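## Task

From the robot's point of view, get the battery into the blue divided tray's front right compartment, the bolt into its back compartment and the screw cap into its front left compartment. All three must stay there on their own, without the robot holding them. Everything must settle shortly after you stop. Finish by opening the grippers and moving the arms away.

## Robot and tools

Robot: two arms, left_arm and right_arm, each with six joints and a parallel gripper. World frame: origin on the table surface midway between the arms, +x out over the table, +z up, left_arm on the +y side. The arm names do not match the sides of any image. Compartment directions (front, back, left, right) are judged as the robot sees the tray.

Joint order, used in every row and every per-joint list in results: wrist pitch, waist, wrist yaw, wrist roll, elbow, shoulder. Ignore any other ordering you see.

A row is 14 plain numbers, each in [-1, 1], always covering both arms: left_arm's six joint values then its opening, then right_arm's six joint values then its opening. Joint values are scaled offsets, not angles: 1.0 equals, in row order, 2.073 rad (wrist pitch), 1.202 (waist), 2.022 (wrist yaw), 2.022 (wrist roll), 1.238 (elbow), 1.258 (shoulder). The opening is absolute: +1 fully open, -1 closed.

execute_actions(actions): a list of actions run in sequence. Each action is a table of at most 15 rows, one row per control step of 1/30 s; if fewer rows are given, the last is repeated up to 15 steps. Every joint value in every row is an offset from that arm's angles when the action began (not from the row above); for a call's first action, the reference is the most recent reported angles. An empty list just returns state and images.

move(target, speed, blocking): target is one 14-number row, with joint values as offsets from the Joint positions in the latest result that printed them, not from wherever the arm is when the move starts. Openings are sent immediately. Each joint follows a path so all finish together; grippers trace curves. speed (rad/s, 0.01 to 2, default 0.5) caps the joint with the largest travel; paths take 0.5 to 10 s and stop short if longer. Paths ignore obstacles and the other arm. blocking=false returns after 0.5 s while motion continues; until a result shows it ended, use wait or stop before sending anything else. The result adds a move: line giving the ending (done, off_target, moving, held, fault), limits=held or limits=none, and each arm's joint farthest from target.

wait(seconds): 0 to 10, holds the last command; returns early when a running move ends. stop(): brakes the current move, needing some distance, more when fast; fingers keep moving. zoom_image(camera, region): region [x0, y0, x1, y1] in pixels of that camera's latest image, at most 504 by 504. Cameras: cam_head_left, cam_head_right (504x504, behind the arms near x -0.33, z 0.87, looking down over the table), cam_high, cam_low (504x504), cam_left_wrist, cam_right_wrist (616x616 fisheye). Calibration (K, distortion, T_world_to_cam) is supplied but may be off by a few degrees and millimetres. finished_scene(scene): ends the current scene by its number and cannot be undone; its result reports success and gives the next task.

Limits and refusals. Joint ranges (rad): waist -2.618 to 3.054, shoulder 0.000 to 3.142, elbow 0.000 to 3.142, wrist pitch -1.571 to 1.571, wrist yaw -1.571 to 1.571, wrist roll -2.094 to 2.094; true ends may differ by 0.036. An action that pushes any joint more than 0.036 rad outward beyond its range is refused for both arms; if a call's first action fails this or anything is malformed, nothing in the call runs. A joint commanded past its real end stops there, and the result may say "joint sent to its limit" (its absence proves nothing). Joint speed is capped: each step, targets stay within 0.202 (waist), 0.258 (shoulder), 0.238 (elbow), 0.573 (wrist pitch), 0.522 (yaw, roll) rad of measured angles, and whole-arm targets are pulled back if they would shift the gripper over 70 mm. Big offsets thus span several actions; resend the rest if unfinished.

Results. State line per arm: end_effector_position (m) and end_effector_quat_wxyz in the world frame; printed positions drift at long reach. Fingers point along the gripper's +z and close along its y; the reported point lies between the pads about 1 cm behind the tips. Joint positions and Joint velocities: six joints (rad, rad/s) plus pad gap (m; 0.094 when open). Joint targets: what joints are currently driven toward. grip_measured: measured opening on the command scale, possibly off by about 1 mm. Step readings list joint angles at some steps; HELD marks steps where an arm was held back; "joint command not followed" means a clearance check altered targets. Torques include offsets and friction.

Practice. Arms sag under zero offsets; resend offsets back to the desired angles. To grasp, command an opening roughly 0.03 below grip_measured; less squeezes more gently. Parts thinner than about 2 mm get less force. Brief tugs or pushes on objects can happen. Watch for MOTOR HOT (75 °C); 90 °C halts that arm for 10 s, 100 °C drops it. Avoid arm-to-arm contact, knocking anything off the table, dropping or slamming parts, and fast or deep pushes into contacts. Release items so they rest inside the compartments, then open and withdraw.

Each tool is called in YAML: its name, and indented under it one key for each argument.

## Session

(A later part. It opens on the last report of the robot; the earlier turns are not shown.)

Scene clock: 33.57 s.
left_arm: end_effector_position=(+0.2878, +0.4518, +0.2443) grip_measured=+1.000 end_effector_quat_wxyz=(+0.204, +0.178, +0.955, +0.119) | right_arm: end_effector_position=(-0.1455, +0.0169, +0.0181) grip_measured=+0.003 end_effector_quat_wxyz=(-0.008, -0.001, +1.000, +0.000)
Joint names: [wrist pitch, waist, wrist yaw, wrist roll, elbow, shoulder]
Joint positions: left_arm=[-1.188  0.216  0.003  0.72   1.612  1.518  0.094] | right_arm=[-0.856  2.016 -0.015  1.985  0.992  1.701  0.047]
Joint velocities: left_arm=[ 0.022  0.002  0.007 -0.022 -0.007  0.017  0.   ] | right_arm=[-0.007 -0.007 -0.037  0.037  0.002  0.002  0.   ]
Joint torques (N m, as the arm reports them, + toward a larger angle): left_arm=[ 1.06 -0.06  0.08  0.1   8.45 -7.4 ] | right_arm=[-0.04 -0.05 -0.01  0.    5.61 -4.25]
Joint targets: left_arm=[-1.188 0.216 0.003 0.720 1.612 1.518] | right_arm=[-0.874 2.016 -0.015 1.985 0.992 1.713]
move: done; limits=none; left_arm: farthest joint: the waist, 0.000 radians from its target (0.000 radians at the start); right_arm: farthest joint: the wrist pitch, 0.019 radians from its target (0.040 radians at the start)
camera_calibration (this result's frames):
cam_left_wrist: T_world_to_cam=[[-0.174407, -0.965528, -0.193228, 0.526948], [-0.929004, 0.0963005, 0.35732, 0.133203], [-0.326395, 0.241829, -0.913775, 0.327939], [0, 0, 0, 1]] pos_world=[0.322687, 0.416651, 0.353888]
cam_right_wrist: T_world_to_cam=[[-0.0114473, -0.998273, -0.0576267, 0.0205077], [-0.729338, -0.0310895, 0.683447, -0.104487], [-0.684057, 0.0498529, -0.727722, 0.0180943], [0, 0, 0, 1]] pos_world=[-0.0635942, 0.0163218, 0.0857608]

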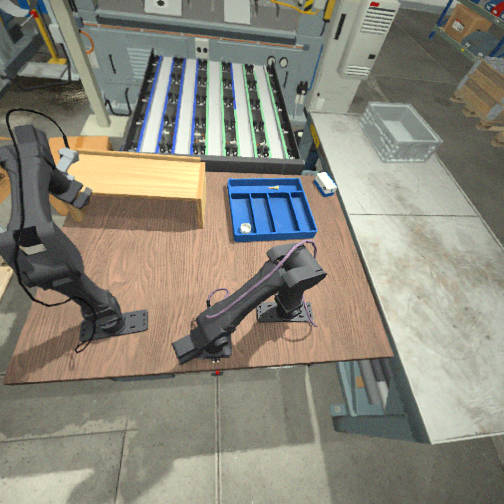

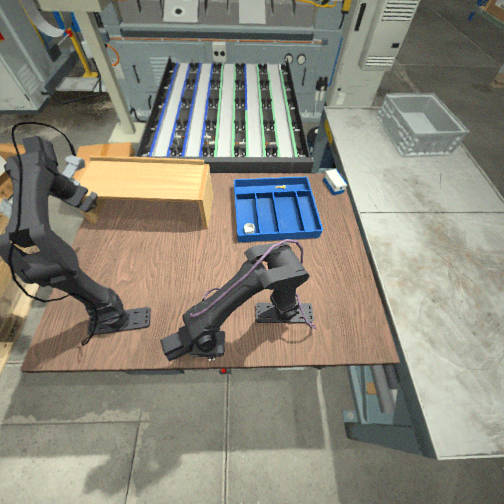

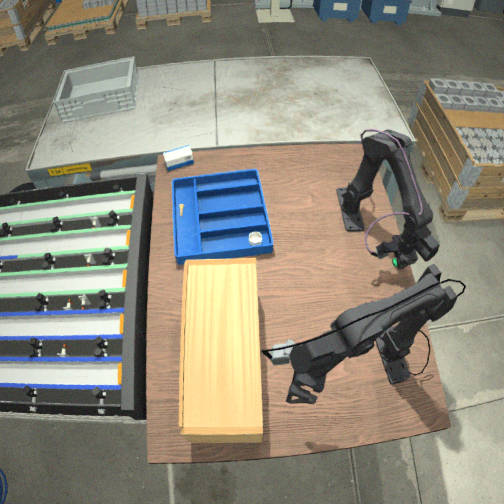

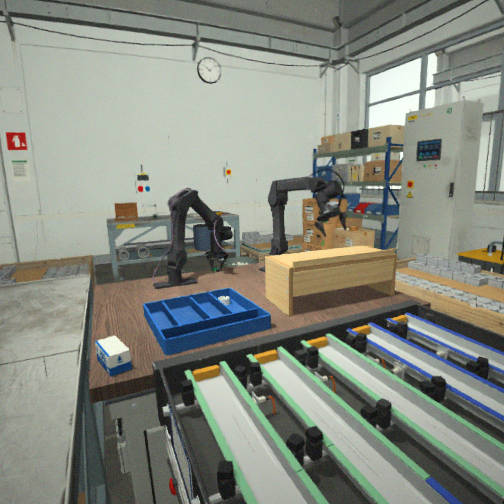

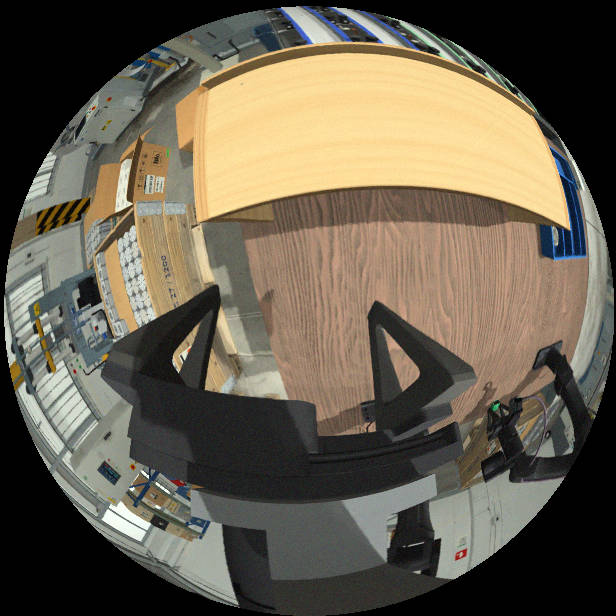

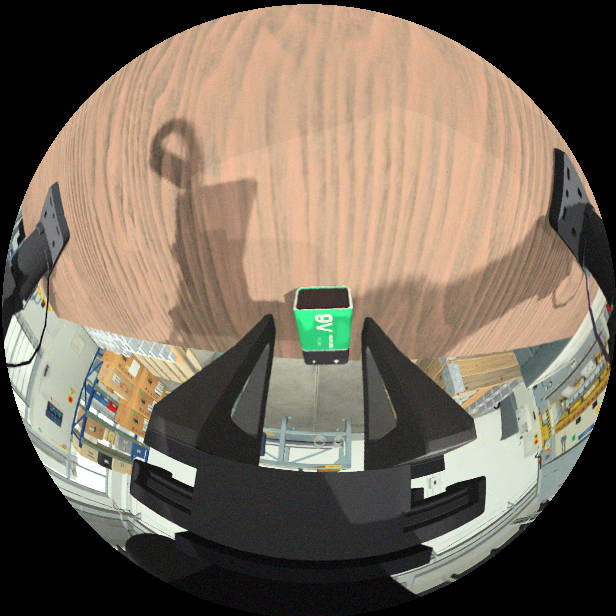

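execute_actions:
  actions:
    - [[0,0,0,0,0,0,1, 0,0,0,0,0,0.005,-0.1],[0,0,0,0,0,0,1, 0,0,0,0,0,0.005,-0.15],[0,0,0,0,0,0,1, 0,0,0,0,0,0.005,-0.2],[0,0,0,0,0,0,1, 0,0,0,0,0,0.005,-0.25],[0,0,0,0,0,0,1, 0,0,0,0,0,0.005,-0.3],[0,0,0,0,0,0,1, 0,0,0,0,0,0.005,-0.33],[0,0,0,0,0,0,1, 0,0,0,0,0,0.005,-0.36],[0,0,0,0,0,0,1, 0,0,0,0,0,0.005,-0.39],[0,0,0,0,0,0,1, 0,0,0,0,0,0.005,-0.41],[0,0,0,0,0,0,1, 0,0,0,0,0,0.005,-0.43],[0,0,0,0,0,0,1, 0,0,0,0,0,0.005,-0.45]]
    - [[0,0,0,0,0,0,1, 0,0,0,0,0,0,-0.47],[0,0,0,0,0,0,1, 0,0,0,0,0,0,-0.49],[0,0,0,0,0,0,1, 0,0,0,0,0,0,-0.51]]

Scene clock: 35.47 s.
left_arm: end_effector_position=(+0.2878, +0.4518, +0.2443) grip_measured=+1.000 end_effector_quat_wxyz=(+0.204, +0.178, +0.955, +0.119) | right_arm: end_effector_position=(-0.1454, +0.0169, +0.0181) grip_measured=-0.487 end_effector_quat_wxyz=(-0.008, -0.001, +1.000, -0.000)
Joint names: [wrist pitch, waist, wrist yaw, wrist roll, elbow, shoulder]
Joint positions: left_arm=[-1.188  0.216  0.003  0.72   1.612  1.518  0.094] | right_arm=[-0.856  2.016 -0.015  1.985  0.992  1.701  0.024]
Joint velocities: left_arm=[ 0.051 -0.012 -0.051  0.11  -0.012 -0.007  0.   ] | right_arm=[-0.007  0.017  0.051  0.037  0.007 -0.007 -0.   ]
Joint torques (N m, as the arm reports them, + toward a larger angle): left_arm=[ 1.05  0.03  0.05  0.04  8.45 -7.17] | right_arm=[ 0.17  0.01 -0.02  0.    5.62 -5.08]
Joint targets: left_arm=[-1.188 0.216 0.003 0.720 1.612 1.518] | right_arm=[-0.856 2.016 -0.015 1.985 0.992 1.701]
Step readings (joint positions; steps 1 to 15: 1st action; 16 to 30: 2nd action):
0: left_arm=[-1.188 0.216 0.003 0.720 1.612 1.518] | right_arm=[-0.856 2.016 -0.015 1.985 0.992 1.701]
1: left_arm=[-1.188 0.216 0.003 0.720 1.612 1.518] | right_arm=[-0.856 2.016 -0.015 1.985 0.992 1.701]
2: left_arm=[-1.188 0.216 0.003 0.720 1.612 1.518] | right_arm=[-0.856 2.016 -0.015 1.985 0.992 1.701]
4: left_arm=[-1.188 0.216 0.003 0.720 1.612 1.518] | right_arm=[-0.856 2.016 -0.015 1.985 0.992 1.701]
8: left_arm=[-1.188 0.216 0.003 0.720 1.612 1.518] | right_arm=[-0.856 2.016 -0.015 1.985 0.992 1.701]
15: left_arm=[-1.188 0.216 0.003 0.720 1.612 1.518] | right_arm=[-0.856 2.016 -0.015 1.985 0.992 1.701]
16: left_arm=[-1.188 0.216 0.003 0.720 1.612 1.518] | right_arm=[-0.856 2.016 -0.015 1.985 0.992 1.701]
17: left_arm=[-1.188 0.216 0.003 0.720 1.612 1.518] | right_arm=[-0.856 2.016 -0.015 1.985 0.992 1.701]
19: left_arm=[-1.188 0.216 0.003 0.720 1.612 1.518] | right_arm=[-0.856 2.016 -0.015 1.985 0.992 1.701]
23: left_arm=[-1.188 0.216 0.003 0.720 1.612 1.518] | right_arm=[-0.856 2.016 -0.015 1.985 0.992 1.701]
30: Joint positions above
camera_calibration (this result's frames):
cam_left_wrist: T_world_to_cam=[[-0.174407, -0.965528, -0.193228, 0.526948], [-0.929004, 0.0963005, 0.35732, 0.133203], [-0.326395, 0.241829, -0.913775, 0.327939], [0, 0, 0, 1]] pos_world=[0.322687, 0.416651, 0.353888]
cam_right_wrist: T_world_to_cam=[[-0.0114384, -0.998293, -0.0572802, 0.0204169], [-0.729444, -0.0308512, 0.683345, -0.104479], [-0.683945, 0.0495991, -0.727846, 0.0181474], [0, 0, 0, 1]] pos_world=[-0.0635662, 0.0162587, 0.0857731]

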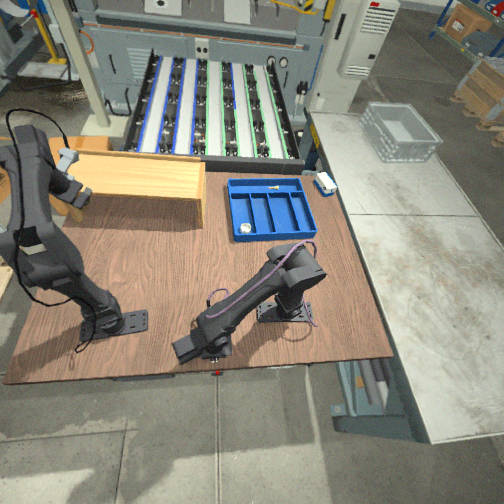

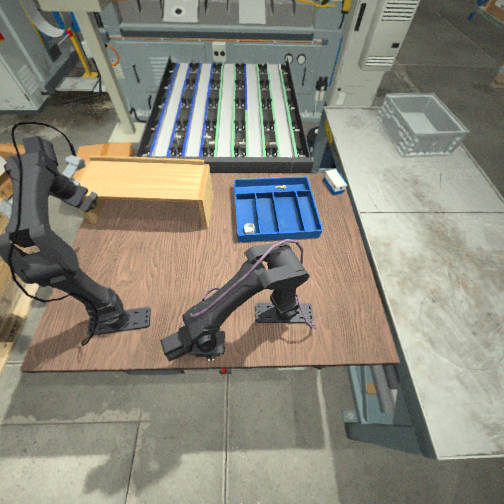

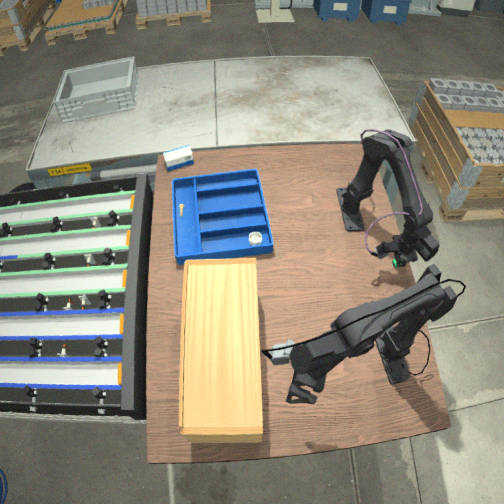

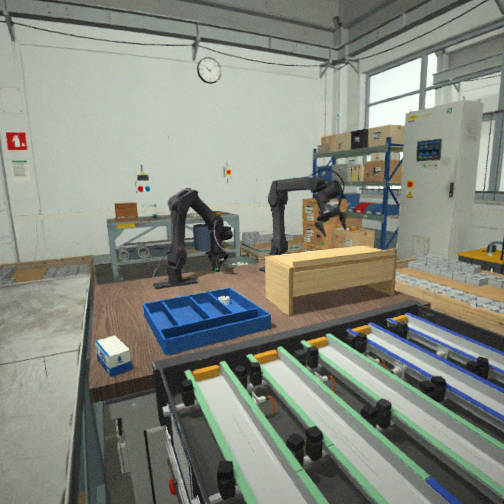

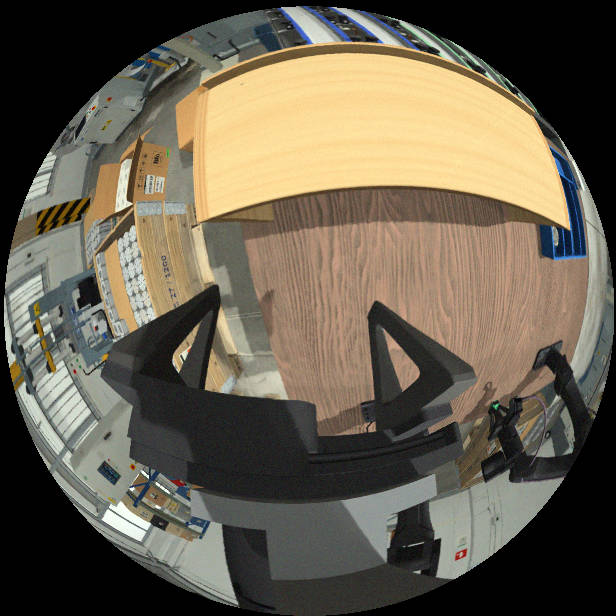

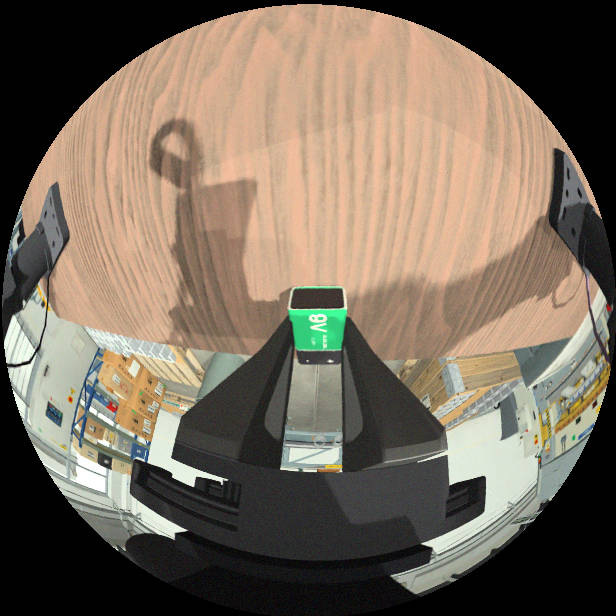

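move:
  target: [0,0,0,0,0,0,1, -0.17,0,0,0,0.22,-0.08,-0.525]
  speed: 0.4

Scene clock: 37.27 s.
left_arm: end_effector_position=(+0.2878, +0.4518, +0.2443) grip_measured=+1.000 end_effector_quat_wxyz=(+0.204, +0.178, +0.955, +0.119) | right_arm: end_effector_position=(-0.1460, +0.0182, +0.0967) grip_measured=-0.487 end_effector_quat_wxyz=(-0.005, -0.001, +1.000, -0.006)
Joint names: [wrist pitch, waist, wrist yaw, wrist roll, elbow, shoulder]
Joint positions: left_arm=[-1.188  0.216  0.003  0.72   1.612  1.518  0.094] | right_arm=[-1.189  2.016 -0.015  1.985  1.237  1.625  0.024]
Joint velocities: left_arm=[-0.037  0.007  0.066  0.051  0.002  0.017  0.   ] | right_arm=[ 0.051 -0.017  0.037  0.037 -0.002 -0.027 -0.001]
Joint torques (N m, as the arm reports them, + toward a larger angle): left_arm=[ 1.07 -0.18  0.08  0.03  8.56 -7.44] | right_arm=[ 0.    0.   -0.02  0.    8.49 -6.51]
Joint targets: left_arm=[-1.188 0.216 0.003 0.720 1.612 1.518] | right_arm=[-1.208 2.016 -0.015 1.985 1.264 1.600]
move: off_target (right_arm); limits=none; left_arm: farthest joint: the waist, 0.000 radians from its target (0.000 radians at the start); right_arm: farthest joint: the elbow, 0.027 radians from its target (0.272 radians at the start)
camera_calibration (this result's frames):
cam_left_wrist: T_world_to_cam=[[-0.174407, -0.965528, -0.193228, 0.526948], [-0.929004, 0.0963005, 0.35732, 0.133203], [-0.326395, 0.241829, -0.913775, 0.327939], [0, 0, 0, 1]] pos_world=[0.322687, 0.416651, 0.353888]
cam_right_wrist: T_world_to_cam=[[-0.0111755, -0.998886, -0.0458443, 0.0251747], [-0.73292, -0.0230056, 0.679926, -0.15891], [-0.680223, 0.0411987, -0.731846, 0.0759893], [0, 0, 0, 1]] pos_world=[-0.0644972, 0.0183601, 0.164814]

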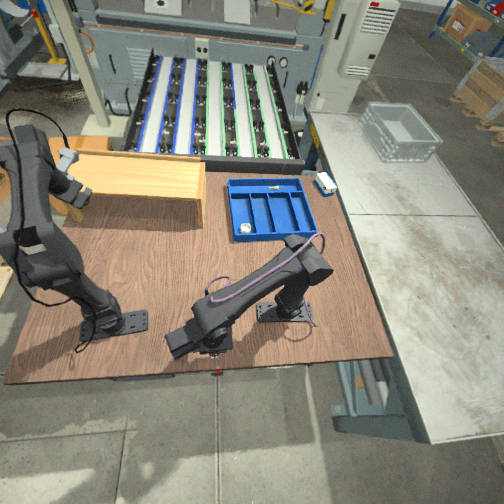

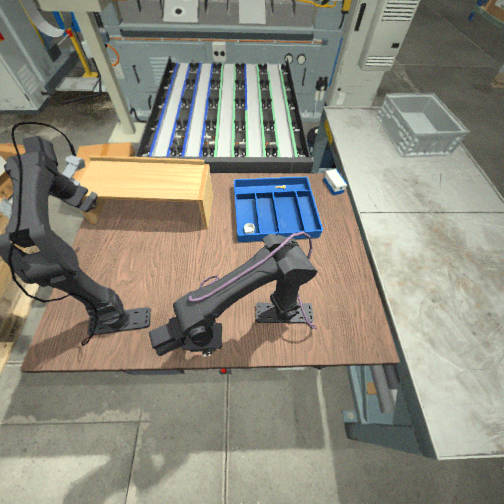

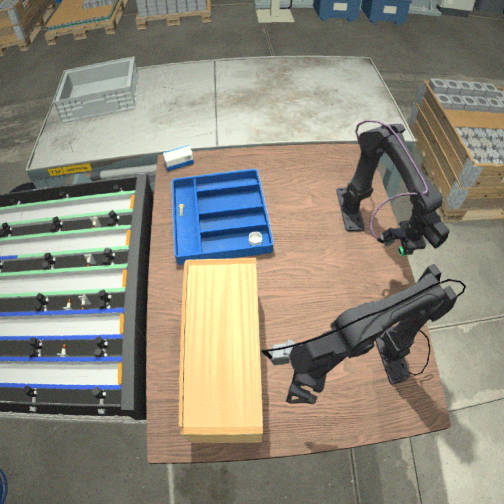

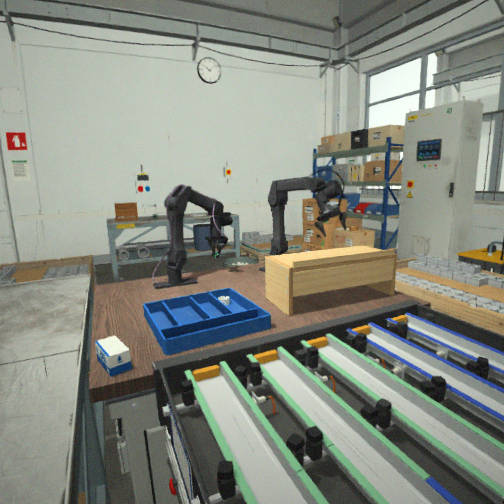

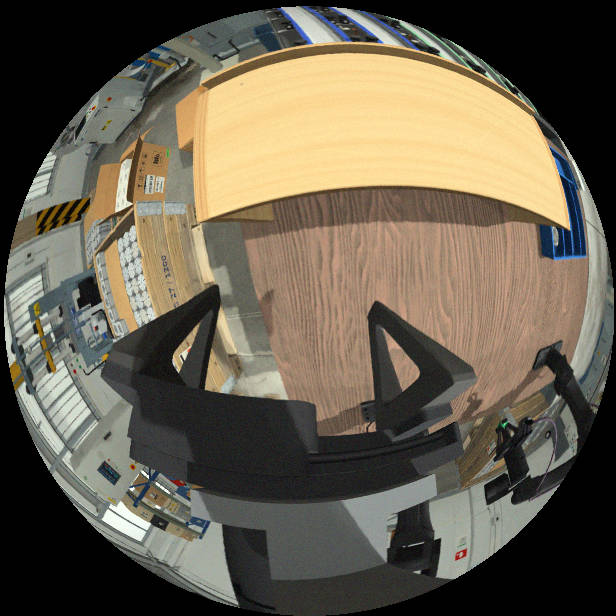

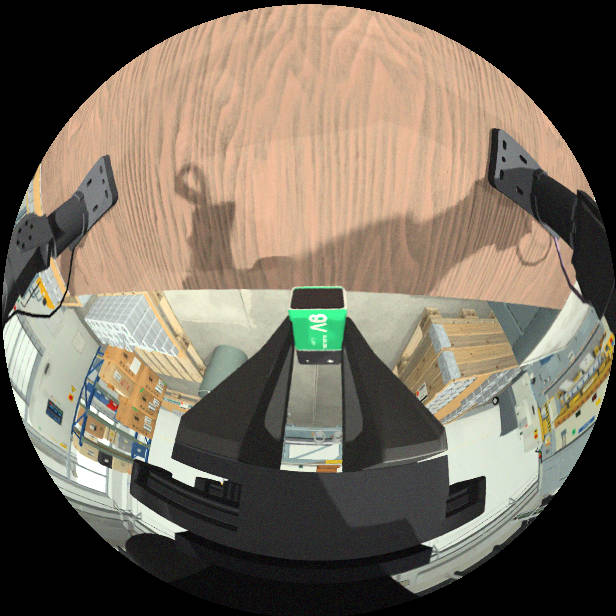

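move:
  target: [0,0,0,0,0,0,1, 0,-0.99,0,-0.19,0.03,-0.01,-0.525]
  speed: 0.8

move:
  target: [0,0,0,0,0,0,1, -0.115,-0.9,0,-0.19,0.69,0.47,-0.525]
  speed: 0.7

Scene clock: 40.20 s.
left_arm: end_effector_position=(+0.2878, +0.4518, +0.2443) grip_measured=+1.000 end_effector_quat_wxyz=(+0.204, +0.178, +0.955, +0.119) | right_arm: end_effector_position=(+0.1646, -0.0326, +0.0967) grip_measured=-0.486 end_effector_quat_wxyz=(-0.011, +0.393, +0.920, +0.001)
Joint names: [wrist pitch, waist, wrist yaw, wrist roll, elbow, shoulder]
Joint positions: left_arm=[-1.188  0.216  0.003  0.72   1.612  1.518  0.094] | right_arm=[-1.19   0.828 -0.021  1.607  1.237  1.625  0.024]
Joint velocities: left_arm=[ 0.095 -0.002  0.095  0.007  0.022 -0.007  0.   ] | right_arm=[-0.066  0.017 -0.007 -0.081 -0.002 -0.002 -0.   ]
Joint torques (N m, as the arm reports them, + toward a larger angle): left_arm=[ 1.08  0.    0.04  0.03  8.49 -7.46] | right_arm=[ 0.15 -0.06  0.04 -0.05  9.39 -5.7 ]
Joint targets: left_arm=[-1.188 0.216 0.003 0.720 1.612 1.518] | right_arm=[-1.190 0.825 -0.015 1.601 1.275 1.613]
move: off_target (right_arm); limits=none; left_arm: farthest joint: the waist, 0.000 radians from its target (0.000 radians at the start); right_arm: farthest joint: the elbow, 0.037 radians from its target (0.037 radians at the start)
camera_calibration (this result's frames):
cam_left_wrist: T_world_to_cam=[[-0.174407, -0.965528, -0.193228, 0.526948], [-0.929004, 0.0963005, 0.35732, 0.133203], [-0.326395, 0.241829, -0.913775, 0.327939], [0, 0, 0, 1]] pos_world=[0.322687, 0.416651, 0.353888]
cam_right_wrist: T_world_to_cam=[[-0.731081, -0.68046, -0.0499464, 0.107137], [-0.519769, 0.50802, 0.686845, 0.0491273], [-0.441997, 0.5281, -0.725086, 0.2654], [0, 0, 0, 1]] pos_world=[0.221167, -0.0922127, 0.164046]

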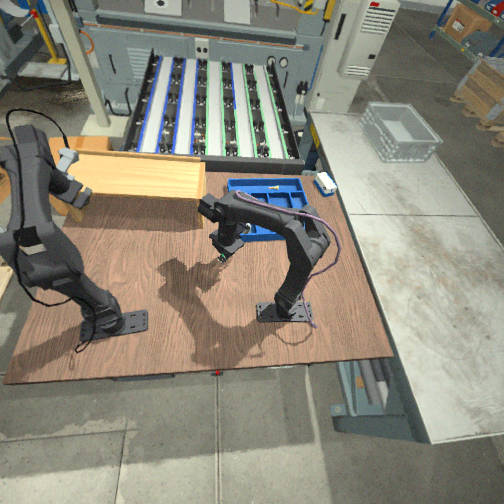

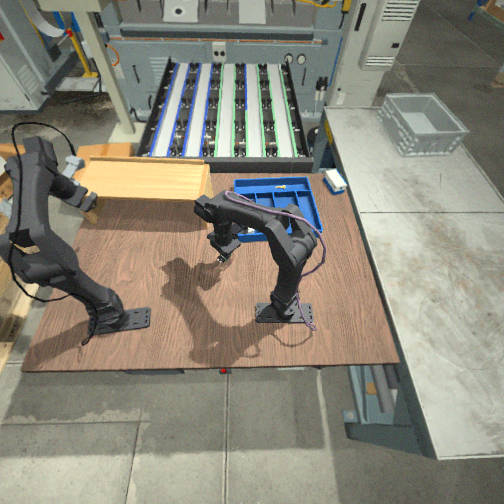

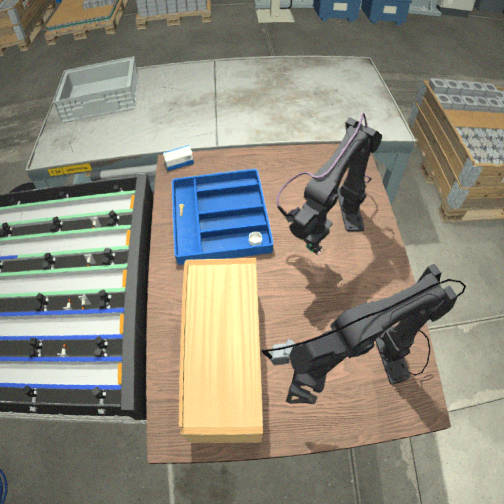

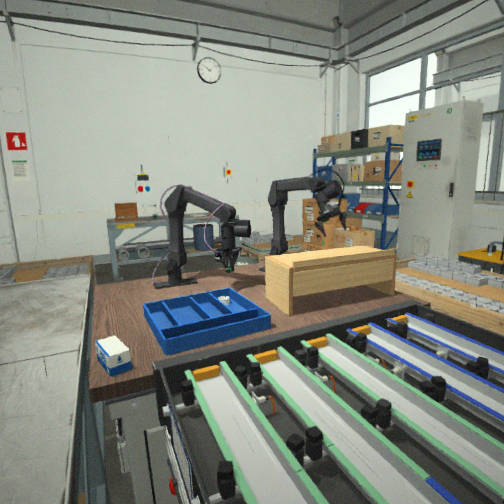

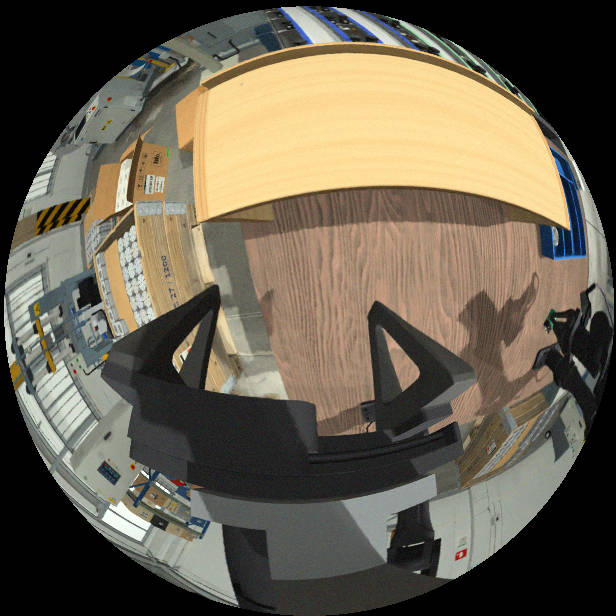

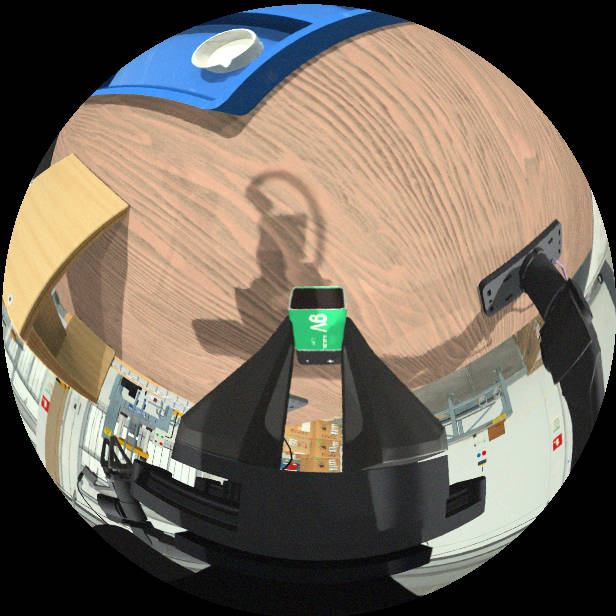

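Scene clock: 42.87 s.
left_arm: end_effector_position=(+0.2878, +0.4518, +0.2443) grip_measured=+1.000 end_effector_quat_wxyz=(+0.204, +0.178, +0.955, +0.119) | right_arm: end_effector_position=(+0.3875, -0.3526, +0.0950) grip_measured=-0.486 end_effector_quat_wxyz=(-0.010, +0.683, +0.730, +0.003)
Joint names: [wrist pitch, waist, wrist yaw, wrist roll, elbow, shoulder]
Joint positions: left_arm=[-1.188  0.216  0.003  0.72   1.612  1.518  0.094] | right_arm=[-1.414 -0.249 -0.015  1.228  2.068  2.239  0.024]
Joint velocities: left_arm=[-0.007 -0.012 -0.051  0.066 -0.007 -0.027  0.   ] | right_arm=[-0.037 -0.017 -0.022  0.081 -0.002  0.007  0.   ]
Joint torques (N m, as the arm reports them, + toward a larger angle): left_arm=[ 1.05 -0.2   0.05  0.06  8.53 -7.34] | right_arm=[ -0.02  -0.41  -0.07  -0.04   8.03 -11.  ]
Joint targets: left_arm=[-1.188 0.216 0.003 0.720 1.612 1.518] | right_arm=[-1.428 -0.254 -0.021 1.223 2.092 2.216]
move: off_target (right_arm); limits=none; left_arm: farthest joint: the waist, 0.000 radians from its target (0.000 radians at the start); right_arm: farthest joint: the elbow, 0.023 radians from its target (0.854 radians at the start)
camera_calibration (this result's frames):
cam_left_wrist: T_world_to_cam=[[-0.174407, -0.965528, -0.193228, 0.526948], [-0.929004, 0.0963005, 0.35732, 0.133203], [-0.326395, 0.241829, -0.913775, 0.327939], [0, 0, 0, 1]] pos_world=[0.322687, 0.416651, 0.353888]
cam_right_wrist: T_world_to_cam=[[-0.99748, -0.0514452, -0.0488502, 0.377217], [-0.0709432, 0.724621, 0.685486, 0.231288], [0.000132925, 0.687224, -0.726445, 0.416568], [0, 0, 0, 1]] pos_world=[0.39262, -0.434466, 0.162496]

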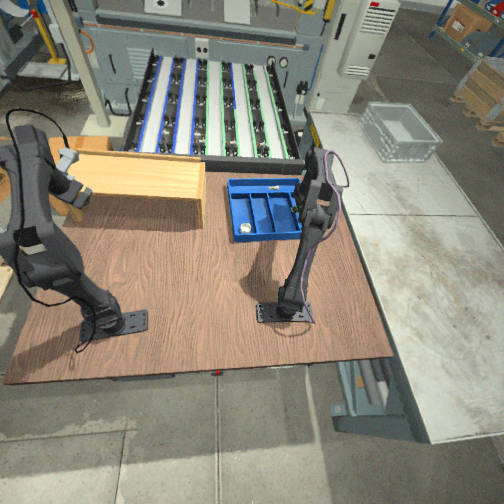

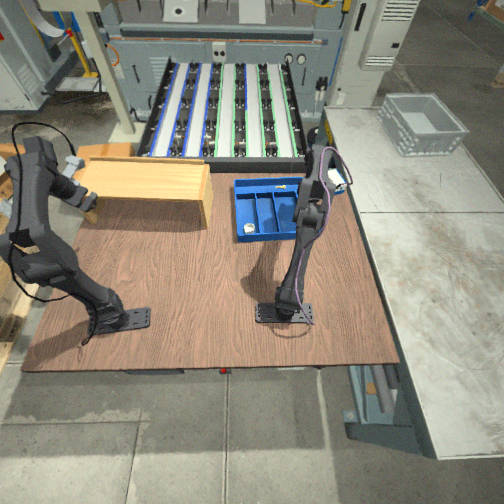

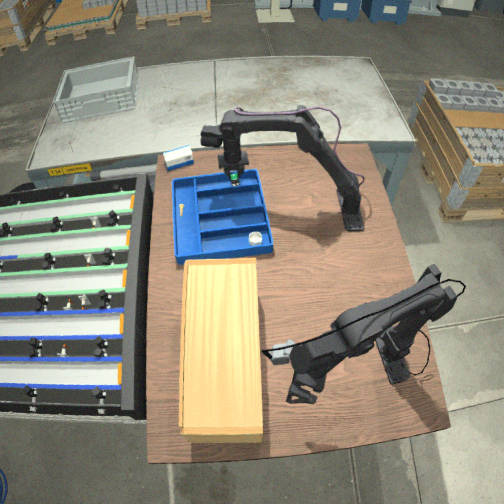

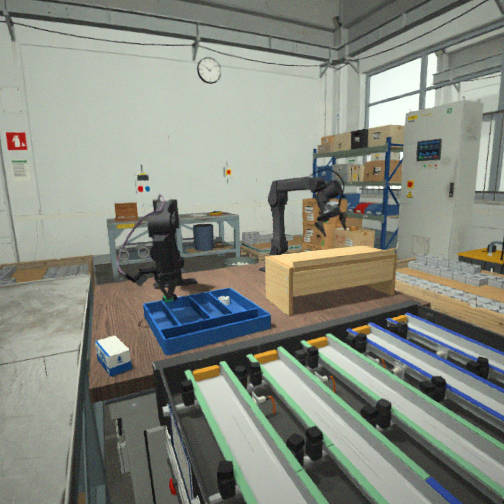

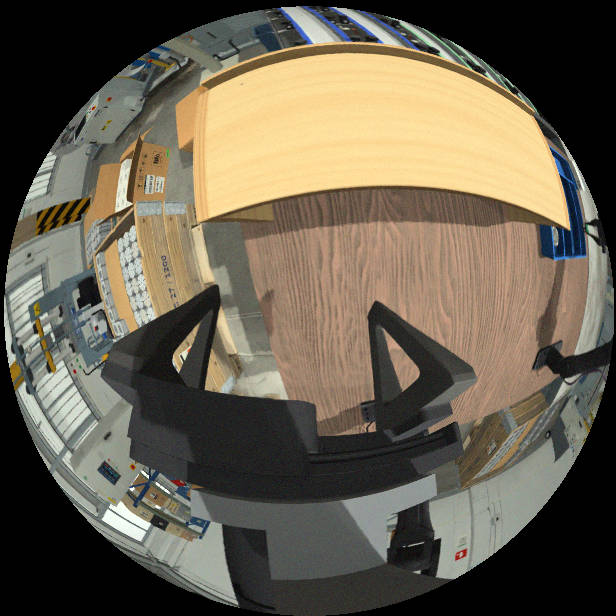

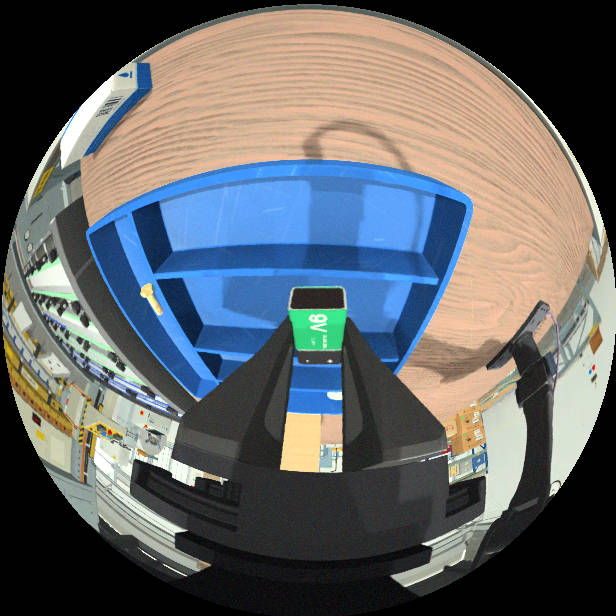

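zoom_image:
  camera: "cam_high"
  region: [140, 130, 300, 290]

zoom_image:
  camera: "cam_right_wrist"
  region: [60, 130, 500, 430]

Region (140, 130, 300, 290) of cam_high's 504x504 image, scaled by 3.150, with more detail than that image has.

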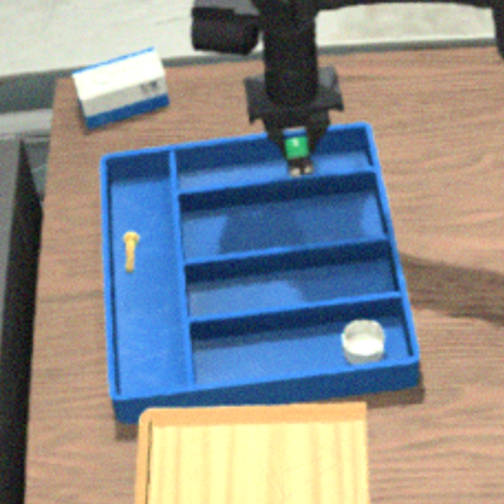

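Region (60, 130, 500, 430) of cam_right_wrist's 616x616 image, scaled by 1.145, with more detail than that image has; it fills the top 344 rows of this view, and the rest is white.

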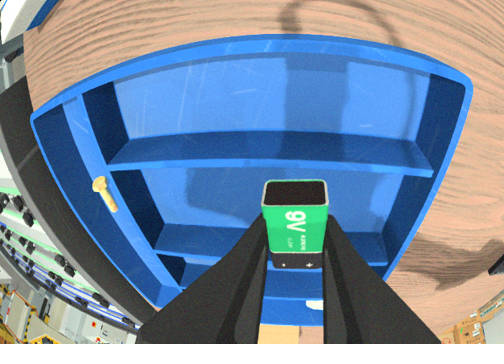

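move:
  target: [0,0,0,0,0,0,1, -0.007,-0.0666,0,-0.037,0.019,-0.018,-0.525]
  speed: 0.25

Scene clock: 44.93 s.
left_arm: end_effector_position=(+0.2878, +0.4518, +0.2443) grip_measured=+1.000 end_effector_quat_wxyz=(+0.204, +0.178, +0.955, +0.119) | right_arm: end_effector_position=(+0.3769, -0.3846, +0.0950) grip_measured=-0.486 end_effector_quat_wxyz=(-0.010, +0.687, +0.727, +0.004)
Joint names: [wrist pitch, waist, wrist yaw, wrist roll, elbow, shoulder]
Joint positions: left_arm=[-1.188  0.216  0.003  0.72   1.612  1.518  0.094] | right_arm=[-1.416 -0.328 -0.015  1.159  2.068  2.239  0.024]
Joint velocities: left_arm=[-0.007  0.007 -0.022  0.007  0.007  0.002  0.   ] | right_arm=[-0.051 -0.017  0.081 -0.007  0.007  0.007 -0.001]
Joint torques (N m, as the arm reports them, + toward a larger angle): left_arm=[ 1.05 -0.16  0.02  0.    8.39 -7.42] | right_arm=[ -0.02  -0.09   0.01  -0.03   8.18 -10.87]
Joint targets: left_arm=[-1.188 0.216 0.003 0.720 1.612 1.518] | right_arm=[-1.429 -0.329 -0.015 1.153 2.091 2.216]
move: off_target (right_arm); limits=none; left_arm: farthest joint: the waist, 0.000 radians from its target (0.000 radians at the start); right_arm: farthest joint: the elbow, 0.024 radians from its target (0.024 radians at the start)
camera_calibration (this result's frames):
cam_left_wrist: T_world_to_cam=[[-0.174407, -0.965528, -0.193228, 0.526948], [-0.929004, 0.0963005, 0.35732, 0.133203], [-0.326395, 0.241829, -0.913775, 0.327939], [0, 0, 0, 1]] pos_world=[0.322687, 0.416651, 0.353888]
cam_right_wrist: T_world_to_cam=[[-0.997922, -0.041812, -0.0490341, 0.368919], [-0.0640827, 0.723989, 0.686829, 0.250794], [0.00678248, 0.688543, -0.725164, 0.436474], [0, 0, 0, 1]] pos_world=[0.381263, -0.466678, 0.162352]

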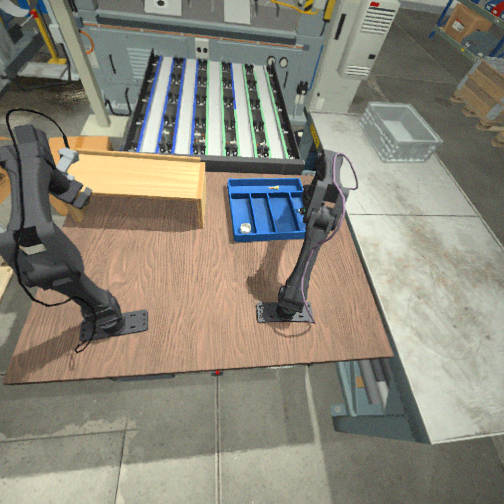

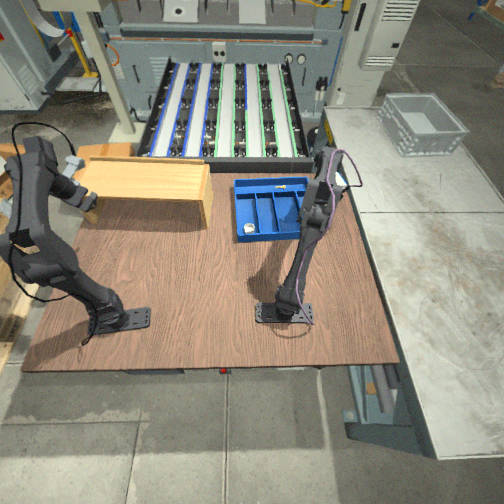

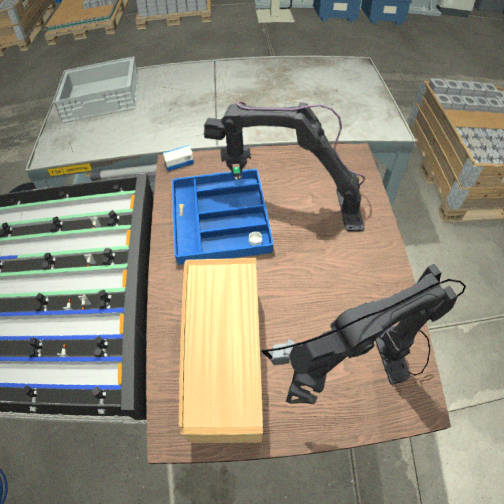

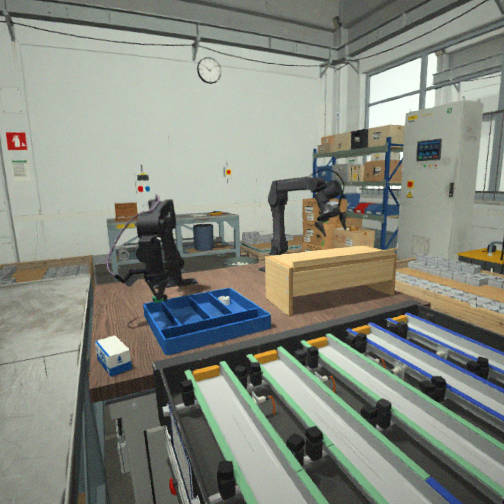

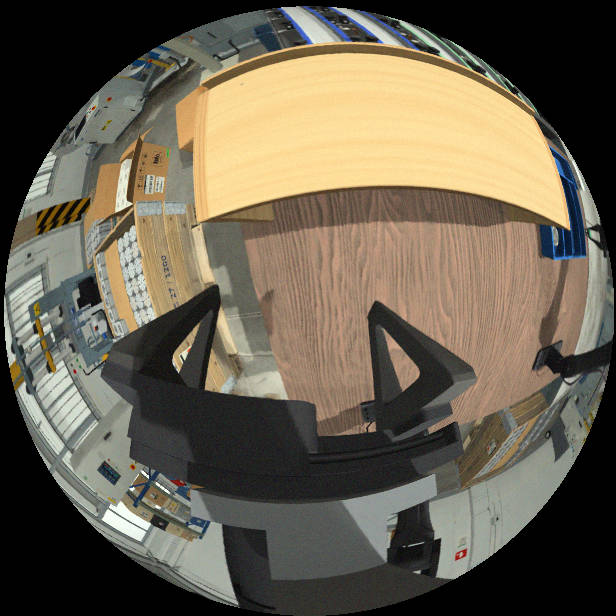

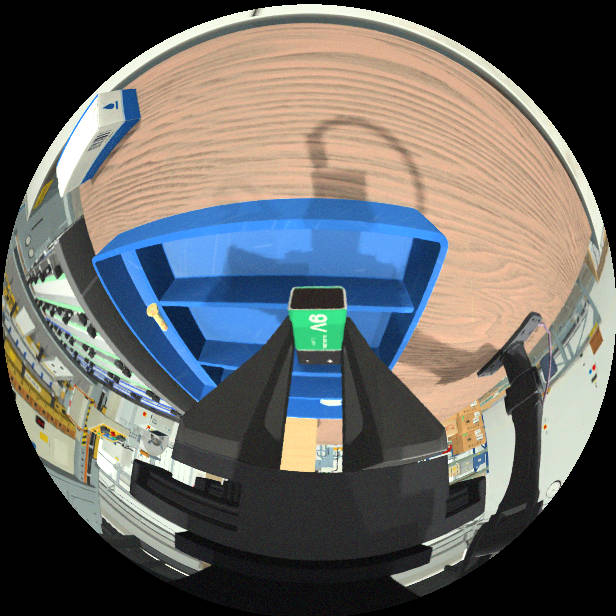

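zoom_image:
  camera: "cam_right_wrist"
  region: [140, 180, 480, 400]

Region (140, 180, 480, 400) of cam_right_wrist's 616x616 image, scaled by 1.482, with more detail than that image has; it fills the top 326 rows of this view, and the rest is white.

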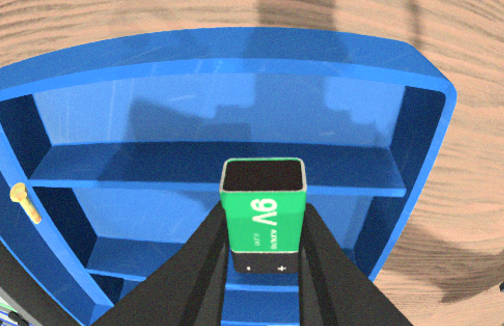

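move:
  target: [0,0,0,0,0,0,1, 0.07,-0.021,0,-0.014,-0.093,-0.018,-0.525]
  speed: 0.2

Scene clock: 46.93 s.
left_arm: end_effector_position=(+0.2878, +0.4518, +0.2443) grip_measured=+1.000 end_effector_quat_wxyz=(+0.204, +0.178, +0.955, +0.119) | right_arm: end_effector_position=(+0.3806, -0.3940, +0.0675) grip_measured=-0.486 end_effector_quat_wxyz=(+0.001, +0.685, +0.729, +0.009)
Joint names: [wrist pitch, waist, wrist yaw, wrist roll, elbow, shoulder]
Joint positions: left_arm=[-1.188  0.216  0.003  0.72   1.612  1.518  0.094] | right_arm=[-1.282 -0.345 -0.015  1.137  1.959  2.239  0.024]
Joint velocities: left_arm=[ 0.007  0.007 -0.037 -0.007  0.007 -0.017  0.   ] | right_arm=[ 0.007  0.007  0.066  0.022 -0.007 -0.017 -0.   ]
Joint torques (N m, as the arm reports them, + toward a larger angle): left_arm=[ 1.04  0.03  0.02  0.01  8.39 -7.26] | right_arm=[  0.3   -0.74  -0.02  -0.03   5.61 -10.89]
Joint targets: left_arm=[-1.188 0.216 0.003 0.720 1.612 1.518] | right_arm=[-1.271 -0.353 -0.015 1.131 1.953 2.216]
move: off_target (right_arm); limits=none; left_arm: farthest joint: the waist, 0.000 radians from its target (0.000 radians at the start); right_arm: farthest joint: the shoulder, 0.022 radians from its target (0.022 radians at the start)
camera_calibration (this result's frames):
cam_left_wrist: T_world_to_cam=[[-0.174407, -0.965528, -0.193228, 0.526948], [-0.929004, 0.0963005, 0.35732, 0.133203], [-0.326395, 0.241829, -0.913775, 0.327939], [0, 0, 0, 1]] pos_world=[0.322687, 0.416651, 0.353888]
cam_right_wrist: T_world_to_cam=[[-0.996232, -0.0476836, -0.072441, 0.369435], [-0.0842661, 0.729746, 0.678505, 0.287225], [0.02051, 0.682053, -0.731015, 0.415548], [0, 0, 0, 1]] pos_world=[0.383723, -0.475411, 0.135651]

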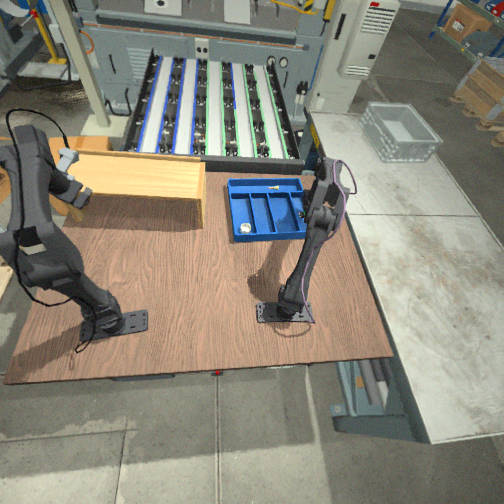

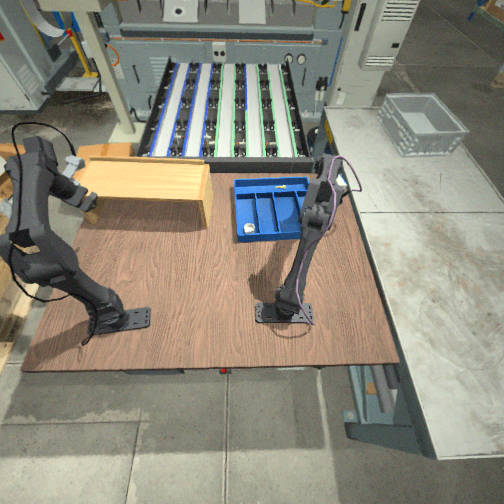

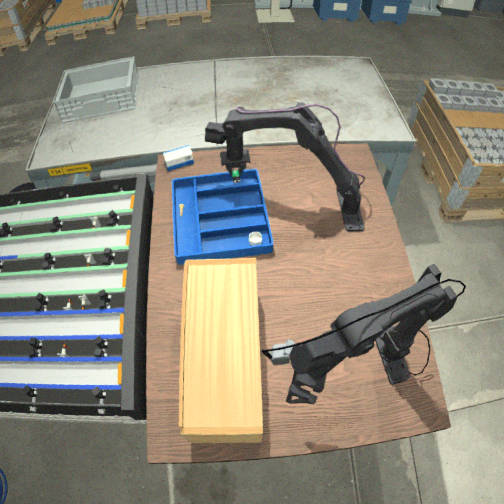

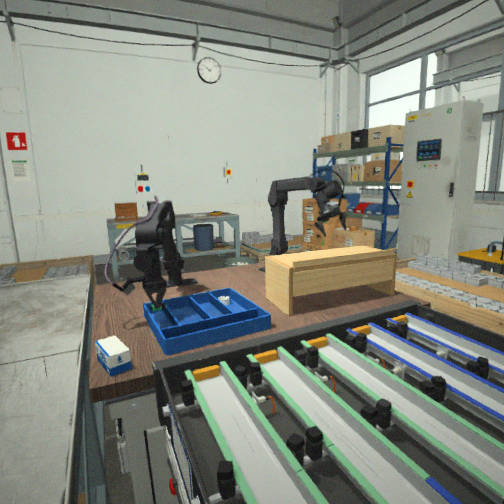

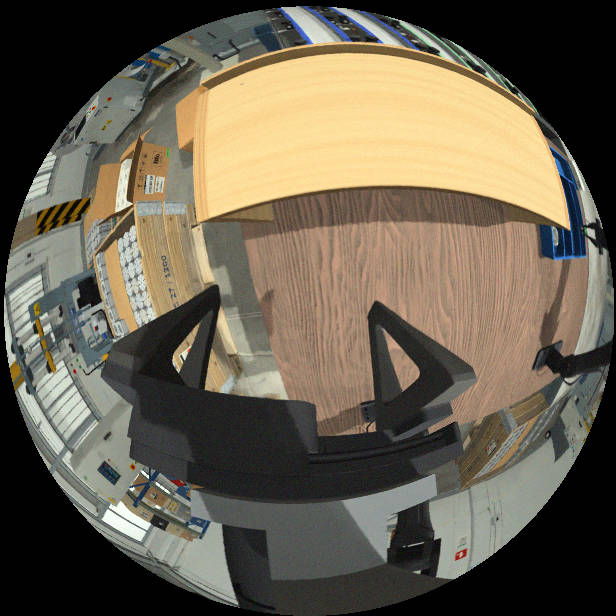

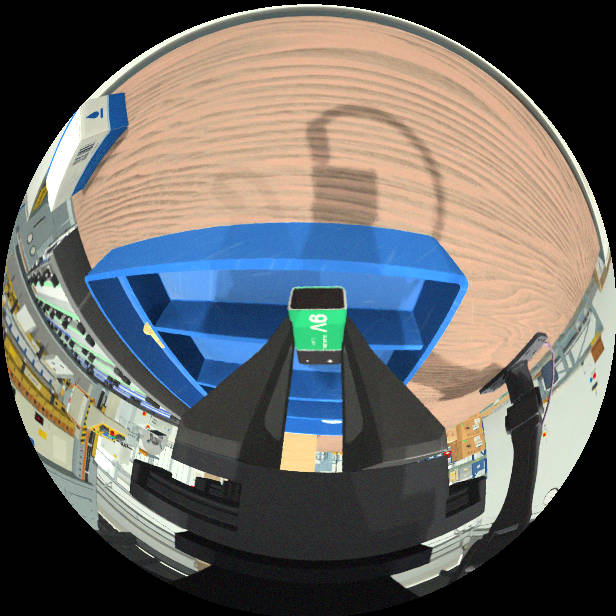

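zoom_image:
  camera: "cam_right_wrist"
  region: [140, 200, 480, 400]

zoom_image:
  camera: "cam_low"
  region: [100, 240, 300, 370]

Region (140, 200, 480, 400) of cam_right_wrist's 616x616 image, scaled by 1.482, with more detail than that image has; it fills the top 296 rows of this view, and the rest is white.

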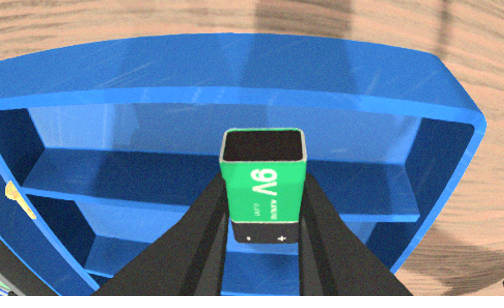

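Region (100, 240, 300, 370) of cam_low's 504x504 image, scaled by 2.520, with more detail than that image has; it fills the top 328 rows of this view, and the rest is white.

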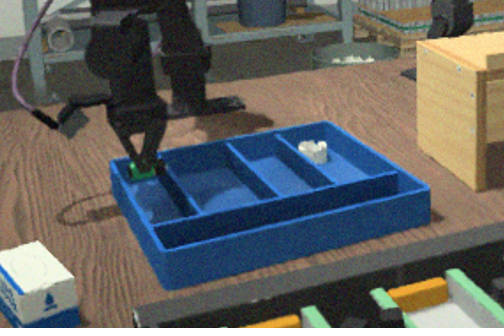

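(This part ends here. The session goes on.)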